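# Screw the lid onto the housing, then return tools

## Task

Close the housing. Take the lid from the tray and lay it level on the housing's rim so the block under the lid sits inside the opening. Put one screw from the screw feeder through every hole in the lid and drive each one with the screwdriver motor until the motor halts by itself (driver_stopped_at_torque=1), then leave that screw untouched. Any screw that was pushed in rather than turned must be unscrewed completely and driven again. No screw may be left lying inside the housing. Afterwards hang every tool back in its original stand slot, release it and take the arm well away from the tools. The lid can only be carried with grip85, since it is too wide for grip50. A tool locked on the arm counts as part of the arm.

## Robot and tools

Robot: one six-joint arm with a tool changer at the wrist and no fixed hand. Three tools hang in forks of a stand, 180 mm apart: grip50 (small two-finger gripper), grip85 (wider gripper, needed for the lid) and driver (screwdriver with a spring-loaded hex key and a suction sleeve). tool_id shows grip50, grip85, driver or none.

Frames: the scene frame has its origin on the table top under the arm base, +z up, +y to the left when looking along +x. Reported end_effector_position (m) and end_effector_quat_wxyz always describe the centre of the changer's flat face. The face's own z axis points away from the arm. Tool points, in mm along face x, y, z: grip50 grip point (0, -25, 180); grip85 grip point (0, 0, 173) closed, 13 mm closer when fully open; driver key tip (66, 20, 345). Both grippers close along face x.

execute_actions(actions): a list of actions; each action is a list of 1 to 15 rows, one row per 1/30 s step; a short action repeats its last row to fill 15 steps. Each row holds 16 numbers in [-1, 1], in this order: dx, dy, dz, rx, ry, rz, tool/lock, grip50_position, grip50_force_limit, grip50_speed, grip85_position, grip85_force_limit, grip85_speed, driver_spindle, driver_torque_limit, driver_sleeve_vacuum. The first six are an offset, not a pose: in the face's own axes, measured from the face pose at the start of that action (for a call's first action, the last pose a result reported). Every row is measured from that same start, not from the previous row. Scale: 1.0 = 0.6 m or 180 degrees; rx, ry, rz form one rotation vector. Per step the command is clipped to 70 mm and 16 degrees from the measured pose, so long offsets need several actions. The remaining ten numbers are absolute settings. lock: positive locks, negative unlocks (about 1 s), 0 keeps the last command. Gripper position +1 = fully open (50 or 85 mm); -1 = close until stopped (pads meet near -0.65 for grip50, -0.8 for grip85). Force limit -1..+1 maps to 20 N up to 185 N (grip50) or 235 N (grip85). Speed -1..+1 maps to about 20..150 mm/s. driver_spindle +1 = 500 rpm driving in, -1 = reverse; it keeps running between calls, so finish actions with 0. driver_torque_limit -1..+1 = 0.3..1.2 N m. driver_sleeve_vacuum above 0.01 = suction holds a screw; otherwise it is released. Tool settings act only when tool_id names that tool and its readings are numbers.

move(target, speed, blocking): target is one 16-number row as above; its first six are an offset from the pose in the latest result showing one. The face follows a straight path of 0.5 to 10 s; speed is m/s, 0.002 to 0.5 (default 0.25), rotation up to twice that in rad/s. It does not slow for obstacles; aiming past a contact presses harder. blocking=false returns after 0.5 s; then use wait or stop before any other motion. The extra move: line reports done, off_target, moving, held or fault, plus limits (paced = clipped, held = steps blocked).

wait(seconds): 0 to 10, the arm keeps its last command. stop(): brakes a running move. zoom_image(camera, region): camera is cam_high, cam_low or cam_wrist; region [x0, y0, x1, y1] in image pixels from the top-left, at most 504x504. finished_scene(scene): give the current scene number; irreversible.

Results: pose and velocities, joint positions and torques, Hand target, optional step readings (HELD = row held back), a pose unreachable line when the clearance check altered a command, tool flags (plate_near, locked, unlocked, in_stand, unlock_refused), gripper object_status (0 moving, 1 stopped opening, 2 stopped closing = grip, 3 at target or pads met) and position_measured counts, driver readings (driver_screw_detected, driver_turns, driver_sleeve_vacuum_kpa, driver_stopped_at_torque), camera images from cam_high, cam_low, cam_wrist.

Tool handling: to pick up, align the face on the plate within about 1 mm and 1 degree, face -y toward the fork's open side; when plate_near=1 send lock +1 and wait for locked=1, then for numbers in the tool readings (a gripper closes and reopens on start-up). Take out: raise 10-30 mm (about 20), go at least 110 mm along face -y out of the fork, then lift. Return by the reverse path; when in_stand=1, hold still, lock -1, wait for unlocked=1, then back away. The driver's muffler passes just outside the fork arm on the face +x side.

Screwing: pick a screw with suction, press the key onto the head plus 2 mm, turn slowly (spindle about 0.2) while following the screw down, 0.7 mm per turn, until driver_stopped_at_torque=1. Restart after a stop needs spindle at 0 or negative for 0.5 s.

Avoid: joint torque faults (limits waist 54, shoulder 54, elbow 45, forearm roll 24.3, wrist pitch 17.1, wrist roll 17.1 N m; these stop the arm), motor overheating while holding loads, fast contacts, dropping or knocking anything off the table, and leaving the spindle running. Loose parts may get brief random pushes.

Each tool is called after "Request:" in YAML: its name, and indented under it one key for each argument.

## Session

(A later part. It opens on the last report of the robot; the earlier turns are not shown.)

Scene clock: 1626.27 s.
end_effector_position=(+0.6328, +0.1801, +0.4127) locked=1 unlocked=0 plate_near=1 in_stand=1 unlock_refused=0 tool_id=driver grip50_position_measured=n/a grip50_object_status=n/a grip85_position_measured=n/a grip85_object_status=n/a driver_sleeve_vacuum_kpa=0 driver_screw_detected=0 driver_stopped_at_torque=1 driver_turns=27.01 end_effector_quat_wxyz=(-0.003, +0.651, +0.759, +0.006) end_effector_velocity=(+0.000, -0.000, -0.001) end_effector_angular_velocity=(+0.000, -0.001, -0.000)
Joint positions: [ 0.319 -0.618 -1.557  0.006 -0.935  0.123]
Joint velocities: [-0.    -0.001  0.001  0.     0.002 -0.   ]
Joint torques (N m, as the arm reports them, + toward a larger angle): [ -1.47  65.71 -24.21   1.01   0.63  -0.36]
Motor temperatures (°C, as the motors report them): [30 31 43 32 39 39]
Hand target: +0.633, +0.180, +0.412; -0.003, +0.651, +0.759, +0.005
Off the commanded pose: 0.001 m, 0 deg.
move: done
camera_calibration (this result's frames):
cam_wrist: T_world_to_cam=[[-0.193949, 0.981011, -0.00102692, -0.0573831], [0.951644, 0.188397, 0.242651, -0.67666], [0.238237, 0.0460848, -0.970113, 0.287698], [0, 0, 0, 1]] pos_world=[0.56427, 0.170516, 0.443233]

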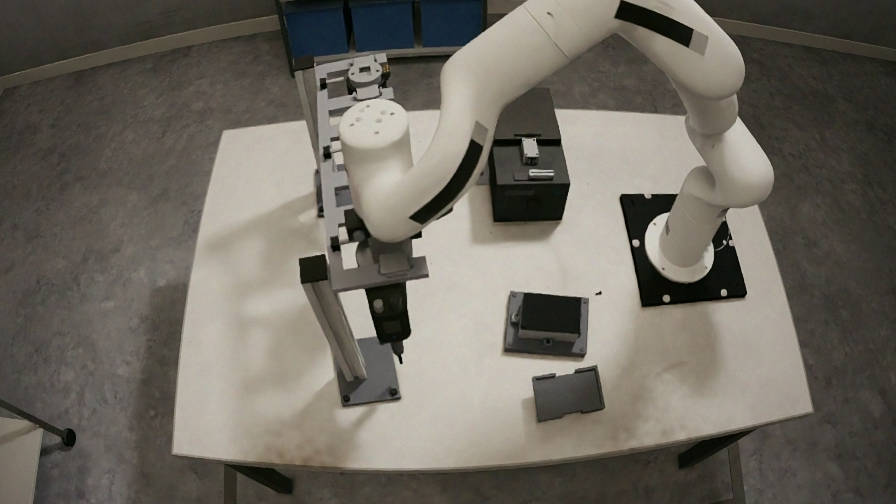

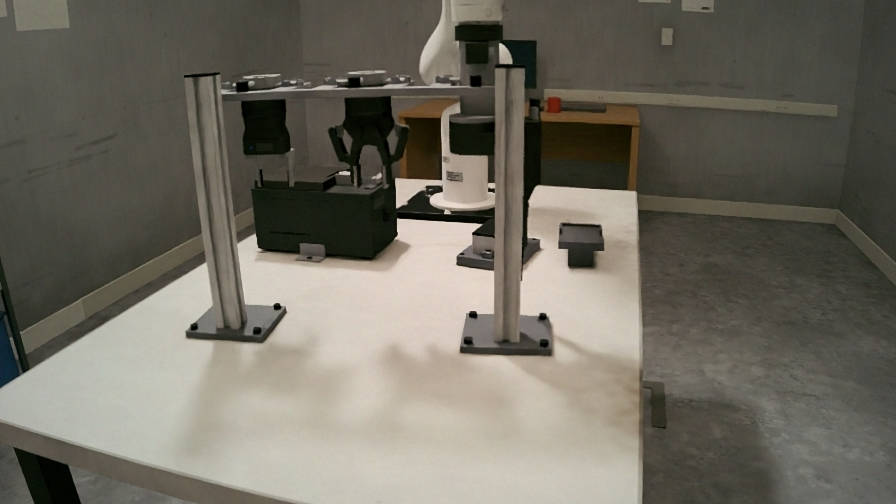

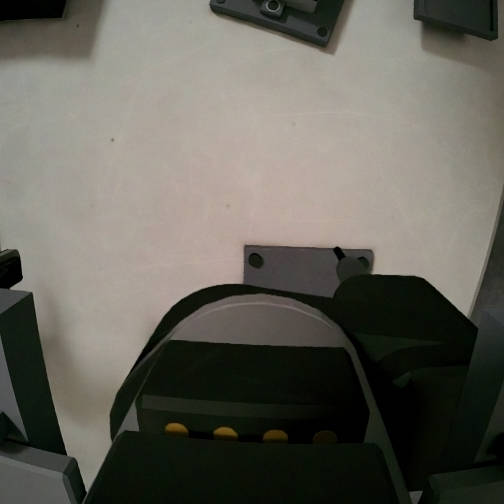

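Request:
execute_actions:
  actions:
    - [[0,0,0,0,0,0,-1,0,0,0,0,0,0,0,-0.6,0]]
    - [[0,0,0,0,0,0,-1,0,0,0,0,0,0,0,-0.6,0]]
    - [[0,0,0,0,0,0,-1,0,0,0,0,0,0,0,-0.6,0]]

Scene clock: 1631.63 s.
end_effector_position=(+0.6326, +0.1801, +0.4118) locked=0 unlocked=1 plate_near=1 in_stand=1 unlock_refused=0 tool_id=none grip50_position_measured=n/a grip50_object_status=n/a grip85_position_measured=n/a grip85_object_status=n/a driver_sleeve_vacuum_kpa=n/a driver_screw_detected=n/a driver_stopped_at_torque=n/a driver_turns=n/a end_effector_quat_wxyz=(-0.003, +0.651, +0.759, +0.005) end_effector_velocity=(+0.000, -0.000, +0.000) end_effector_angular_velocity=(+0.000, -0.000, -0.001)
Joint positions: [ 0.319 -0.618 -1.556  0.006 -0.935  0.123]
Joint velocities: [-0.    -0.    -0.001  0.    -0.     0.   ]
Joint torques (N m, as the arm reports them, + toward a larger angle): [ -3.18  38.3  -14.46   0.62   0.4   -0.13]
Motor temperatures (°C, as the motors report them): [30 31 43 32 39 39]
Hand target: +0.633, +0.180, +0.412; -0.003, +0.651, +0.759, +0.005
Off the commanded pose: 0.000 m, 0 deg.
Step readings (end_effector_position; steps 1 to 15: 1st action; 16 to 30: 2nd action; 31 to 45: 3rd action):
0: (+0.6327, +0.1800, +0.4121)
1: (+0.6325, +0.1800, +0.4116)
2: (+0.6325, +0.1800, +0.4117)
4: (+0.6325, +0.1800, +0.4117)
8: (+0.6325, +0.1801, +0.4116)
15: (+0.6326, +0.1801, +0.4118)
16: (+0.6327, +0.1801, +0.4118)
17: (+0.6326, +0.1801, +0.4118)
19: (+0.6326, +0.1801, +0.4117)
23: (+0.6326, +0.1801, +0.4117)
30: (+0.6326, +0.1801, +0.4118)
31: (+0.6326, +0.1801, +0.4118)
32: (+0.6326, +0.1801, +0.4118)
34: (+0.6326, +0.1801, +0.4118)
38: (+0.6326, +0.1801, +0.4118)
45: end_effector_position above
camera_calibration (this result's frames):
cam_wrist: T_world_to_cam=[[-0.193822, 0.981036, -0.000778697, -0.0576216], [0.951975, 0.188272, 0.24145, -0.675959], [0.237018, 0.046057, -0.970413, 0.287703], [0, 0, 0, 1]] pos_world=[0.564137, 0.170542, 0.442356]

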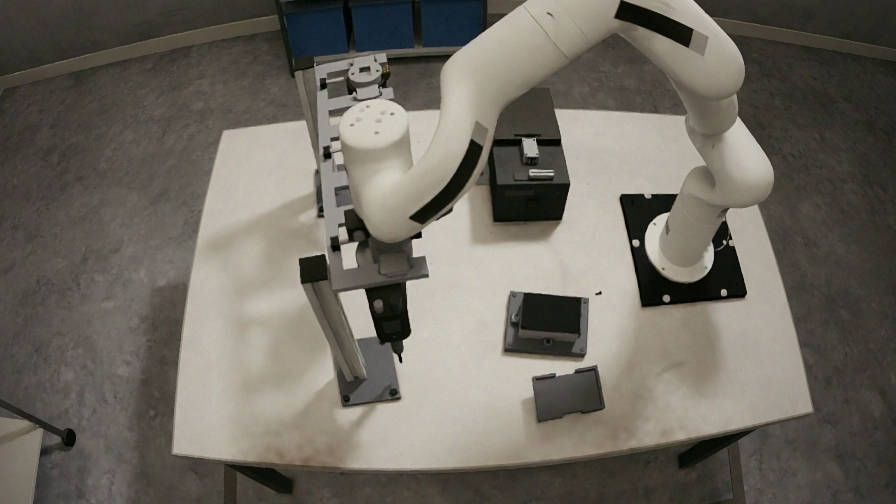

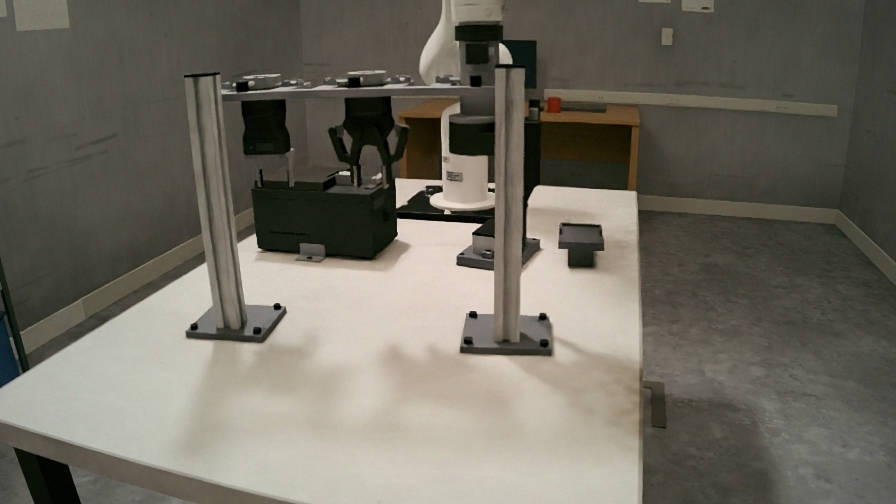

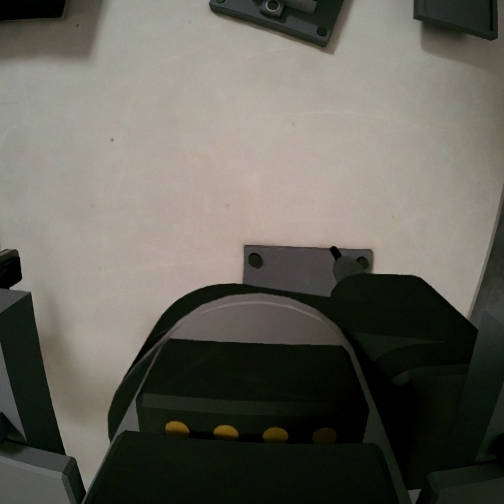

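Request:
move:
  target: [0,0,-0.08,0,0,0,0,0,0,0,0,0,0,0,0,0]
  speed: 0.05

Request:
move:
  target: [0,-0.4,-0.1,0,0,0,0,0,0,0,0,0,0,0,0,0]
  speed: 0.2

Scene clock: 1636.70 s.
end_effector_position=(+0.6325, +0.1796, +0.4596) locked=0 unlocked=1 plate_near=0 in_stand=0 unlock_refused=0 tool_id=none grip50_position_measured=n/a grip50_object_status=n/a grip85_position_measured=n/a grip85_object_status=n/a driver_sleeve_vacuum_kpa=n/a driver_screw_detected=n/a driver_stopped_at_torque=n/a driver_turns=n/a end_effector_quat_wxyz=(-0.003, +0.651, +0.759, +0.005) end_effector_velocity=(+0.000, -0.000, -0.000) end_effector_angular_velocity=(-0.001, +0.000, -0.000)
Joint positions: [ 0.319 -0.586 -1.617  0.006 -1.028  0.124]
Joint velocities: [-0.    -0.001 -0.001 -0.001 -0.     0.   ]
Joint torques (N m, as the arm reports them, + toward a larger angle): [ -0.72  47.66 -17.74   0.01   0.16  -0.39]
Motor temperatures (°C, as the motors report them): [30 31 43 32 39 39]
Hand target: +0.633, +0.180, +0.460; -0.003, +0.651, +0.759, +0.005
Off the commanded pose: 0.000 m, 0 deg.
move: done
camera_calibration (this result's frames):
cam_wrist: T_world_to_cam=[[-0.193954, 0.98101, -0.000709454, -0.0570728], [0.951995, 0.188391, 0.241275, -0.687282], [0.236827, 0.0461208, -0.970457, 0.334288], [0, 0, 0, 1]] pos_world=[0.564052, 0.17005, 0.490196]

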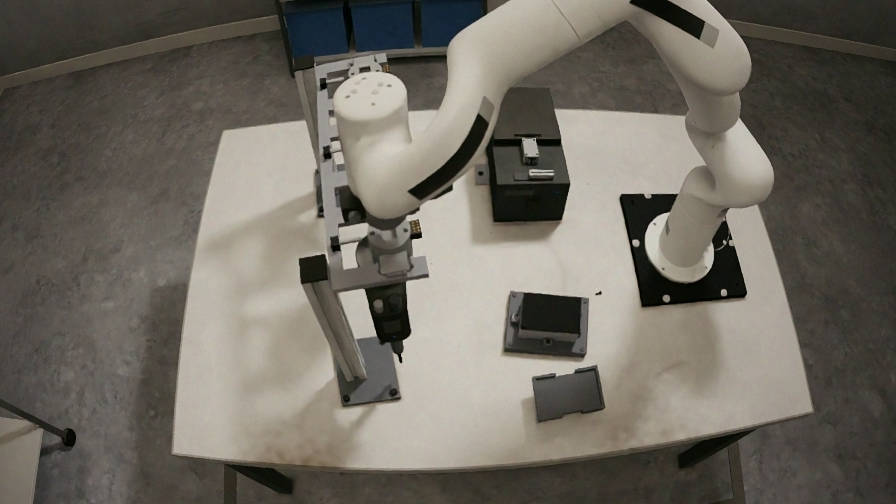

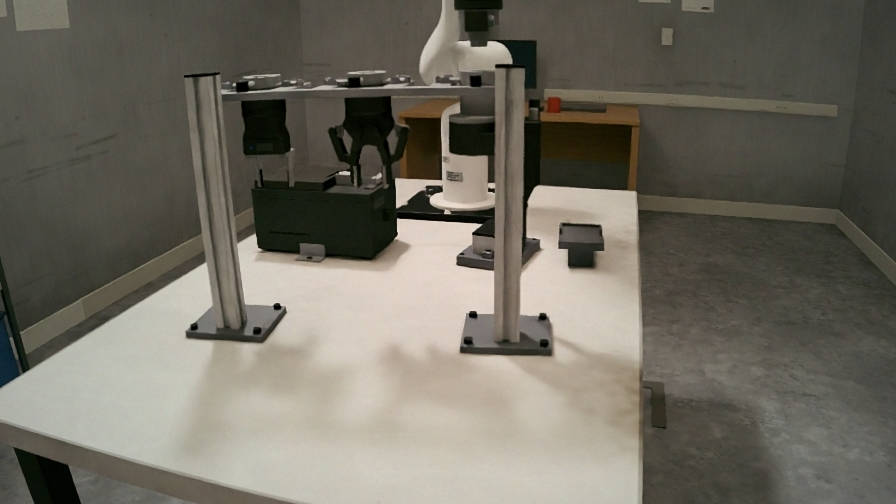

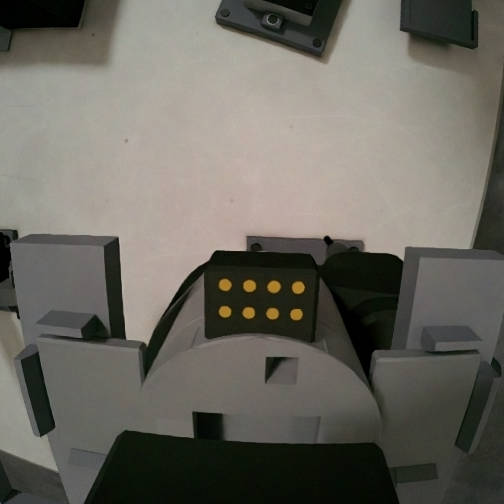

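Scene clock: 1638.43 s.
end_effector_position=(+0.3954, +0.1430, +0.5188) locked=0 unlocked=1 plate_near=0 in_stand=0 unlock_refused=0 tool_id=none grip50_position_measured=n/a grip50_object_status=n/a grip85_position_measured=n/a grip85_object_status=n/a driver_sleeve_vacuum_kpa=n/a driver_screw_detected=n/a driver_stopped_at_torque=n/a driver_turns=n/a end_effector_quat_wxyz=(-0.003, +0.651, +0.759, +0.005) end_effector_velocity=(-0.001, -0.000, -0.000) end_effector_angular_velocity=(-0.000, +0.002, -0.000)
Joint positions: [ 0.391  0.051 -0.968  0.006 -1.017  0.196]
Joint velocities: [ 0.     0.003  0.003  0.    -0.002  0.001]
Joint torques (N m, as the arm reports them, + toward a larger angle): [ -1.81  17.57 -17.99   0.1   -0.04  -0.25]
Motor temperatures (°C, as the motors report them): [30 31 43 32 39 39]
Hand target: +0.395, +0.143, +0.519; -0.003, +0.651, +0.759, +0.005
Off the commanded pose: 0.001 m, 0 deg.
move: done
camera_calibration (this result's frames):
cam_wrist: T_world_to_cam=[[-0.193894, 0.981022, -0.000657351, -0.0672019], [0.95208, 0.188335, 0.240986, -0.46875], [0.236536, 0.0460998, -0.970528, 0.44973], [0, 0, 0, 1]] pos_world=[0.32688, 0.133476, 0.549393]

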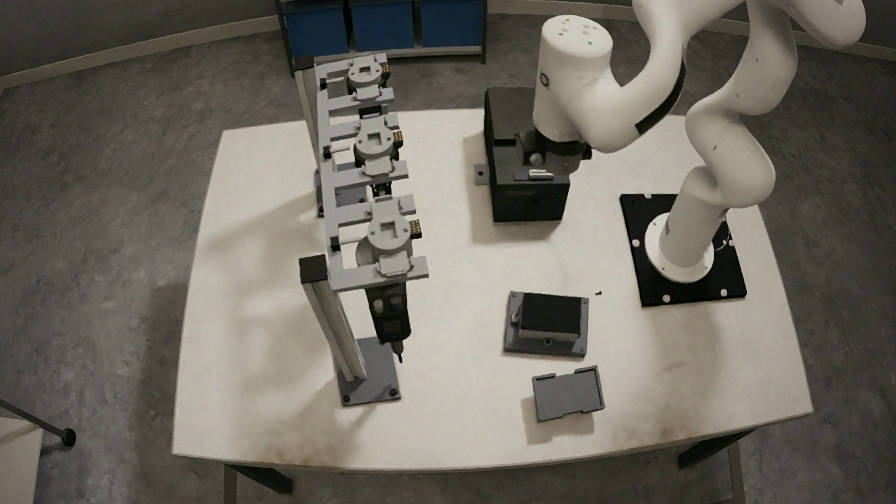

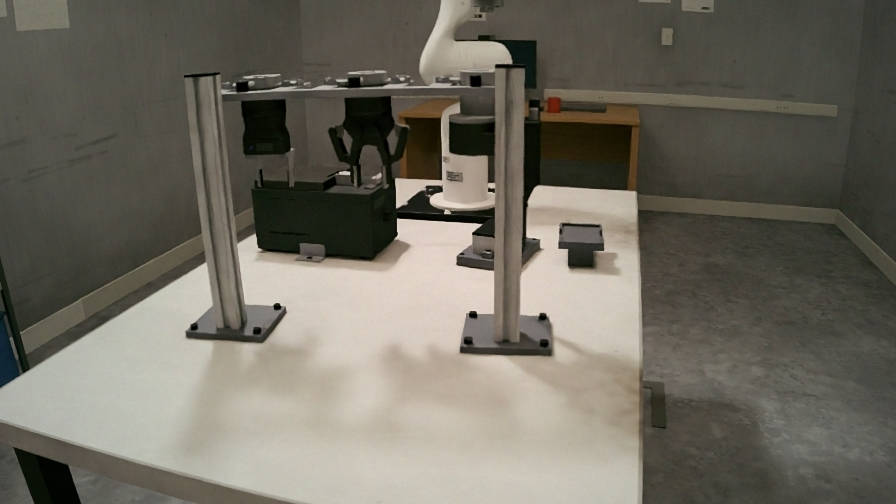

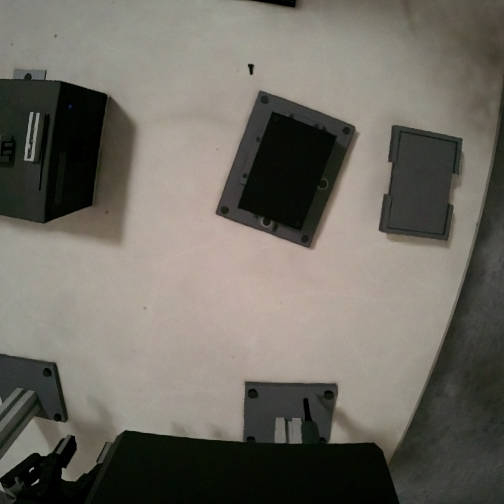

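Request:
move:
  target: [0,-0.15,0,0,0,0,0,0,0,0,0,0,0,0,0,0]
  speed: 0.2

Request:
finished_scene:
  scene: 2

Scene clock: 1647.03 s.
end_effector_position=(+0.3066, +0.1296, +0.5185) locked=0 unlocked=1 plate_near=0 in_stand=0 unlock_refused=0 tool_id=none grip50_position_measured=n/a grip50_object_status=n/a grip85_position_measured=n/a grip85_object_status=n/a driver_sleeve_vacuum_kpa=n/a driver_screw_detected=n/a driver_stopped_at_torque=n/a driver_turns=n/a end_effector_quat_wxyz=(-0.003, +0.651, +0.759, +0.005) end_effector_velocity=(-0.001, +0.000, +0.000) end_effector_angular_velocity=(-0.001, +0.001, +0.001)
Joint positions: [ 0.445  0.288 -0.766  0.006 -1.051  0.25 ]
Joint velocities: [ 0.002  0.003  0.002 -0.    -0.003  0.002]
Joint torques (N m, as the arm reports them, + toward a larger angle): [ -2.88   4.72 -18.14   0.41  -0.03  -0.26]
Motor temperatures (°C, as the motors report them): [30 31 42 32 39 39]
Hand target: +0.306, +0.130, +0.519; -0.003, +0.651, +0.759, +0.005
Off the commanded pose: 0.000 m, 0 deg.
move: done
camera_calibration (this result's frames):
cam_wrist: T_world_to_cam=[[-0.193898, 0.981022, -0.00057011, -0.0712654], [0.952117, 0.188325, 0.240846, -0.381539], [0.236382, 0.0461567, -0.970563, 0.471129], [0, 0, 0, 1]] pos_world=[0.238085, 0.12002, 0.549112]

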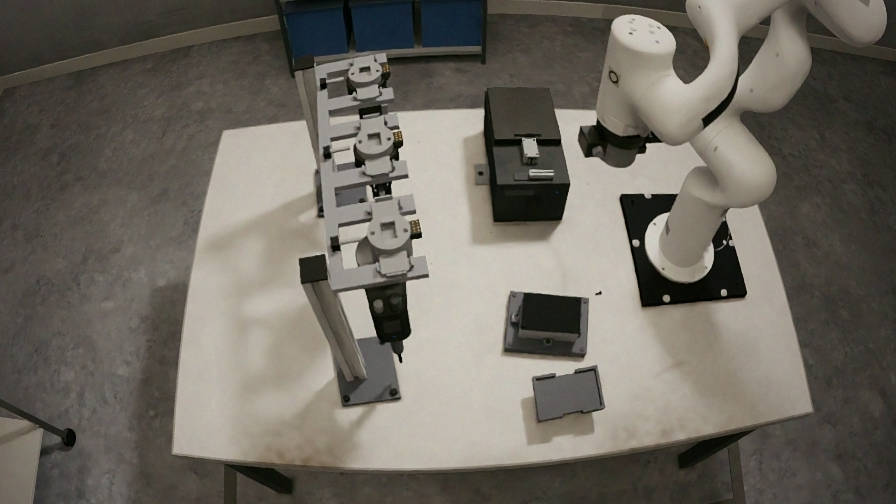

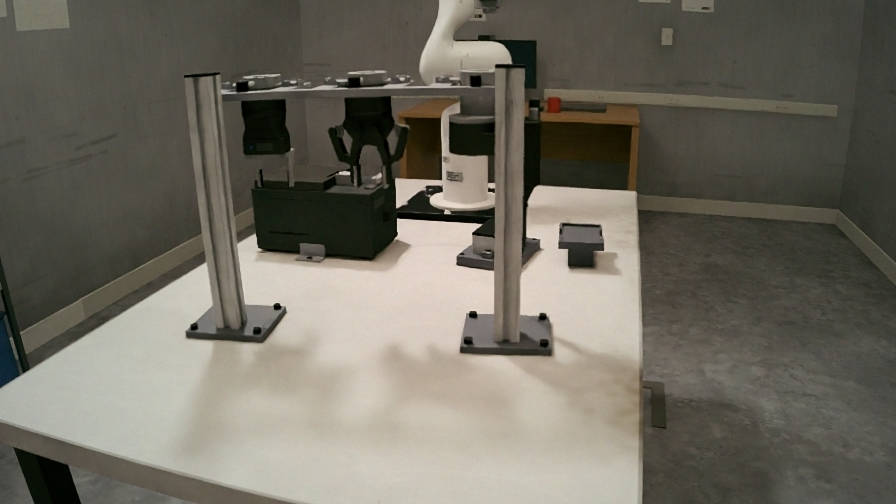

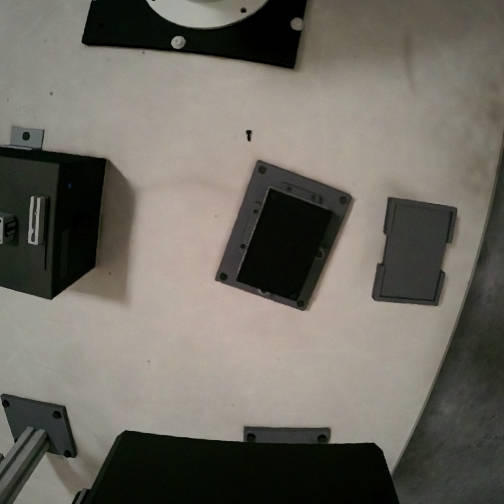

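The scene is finished: the task was done.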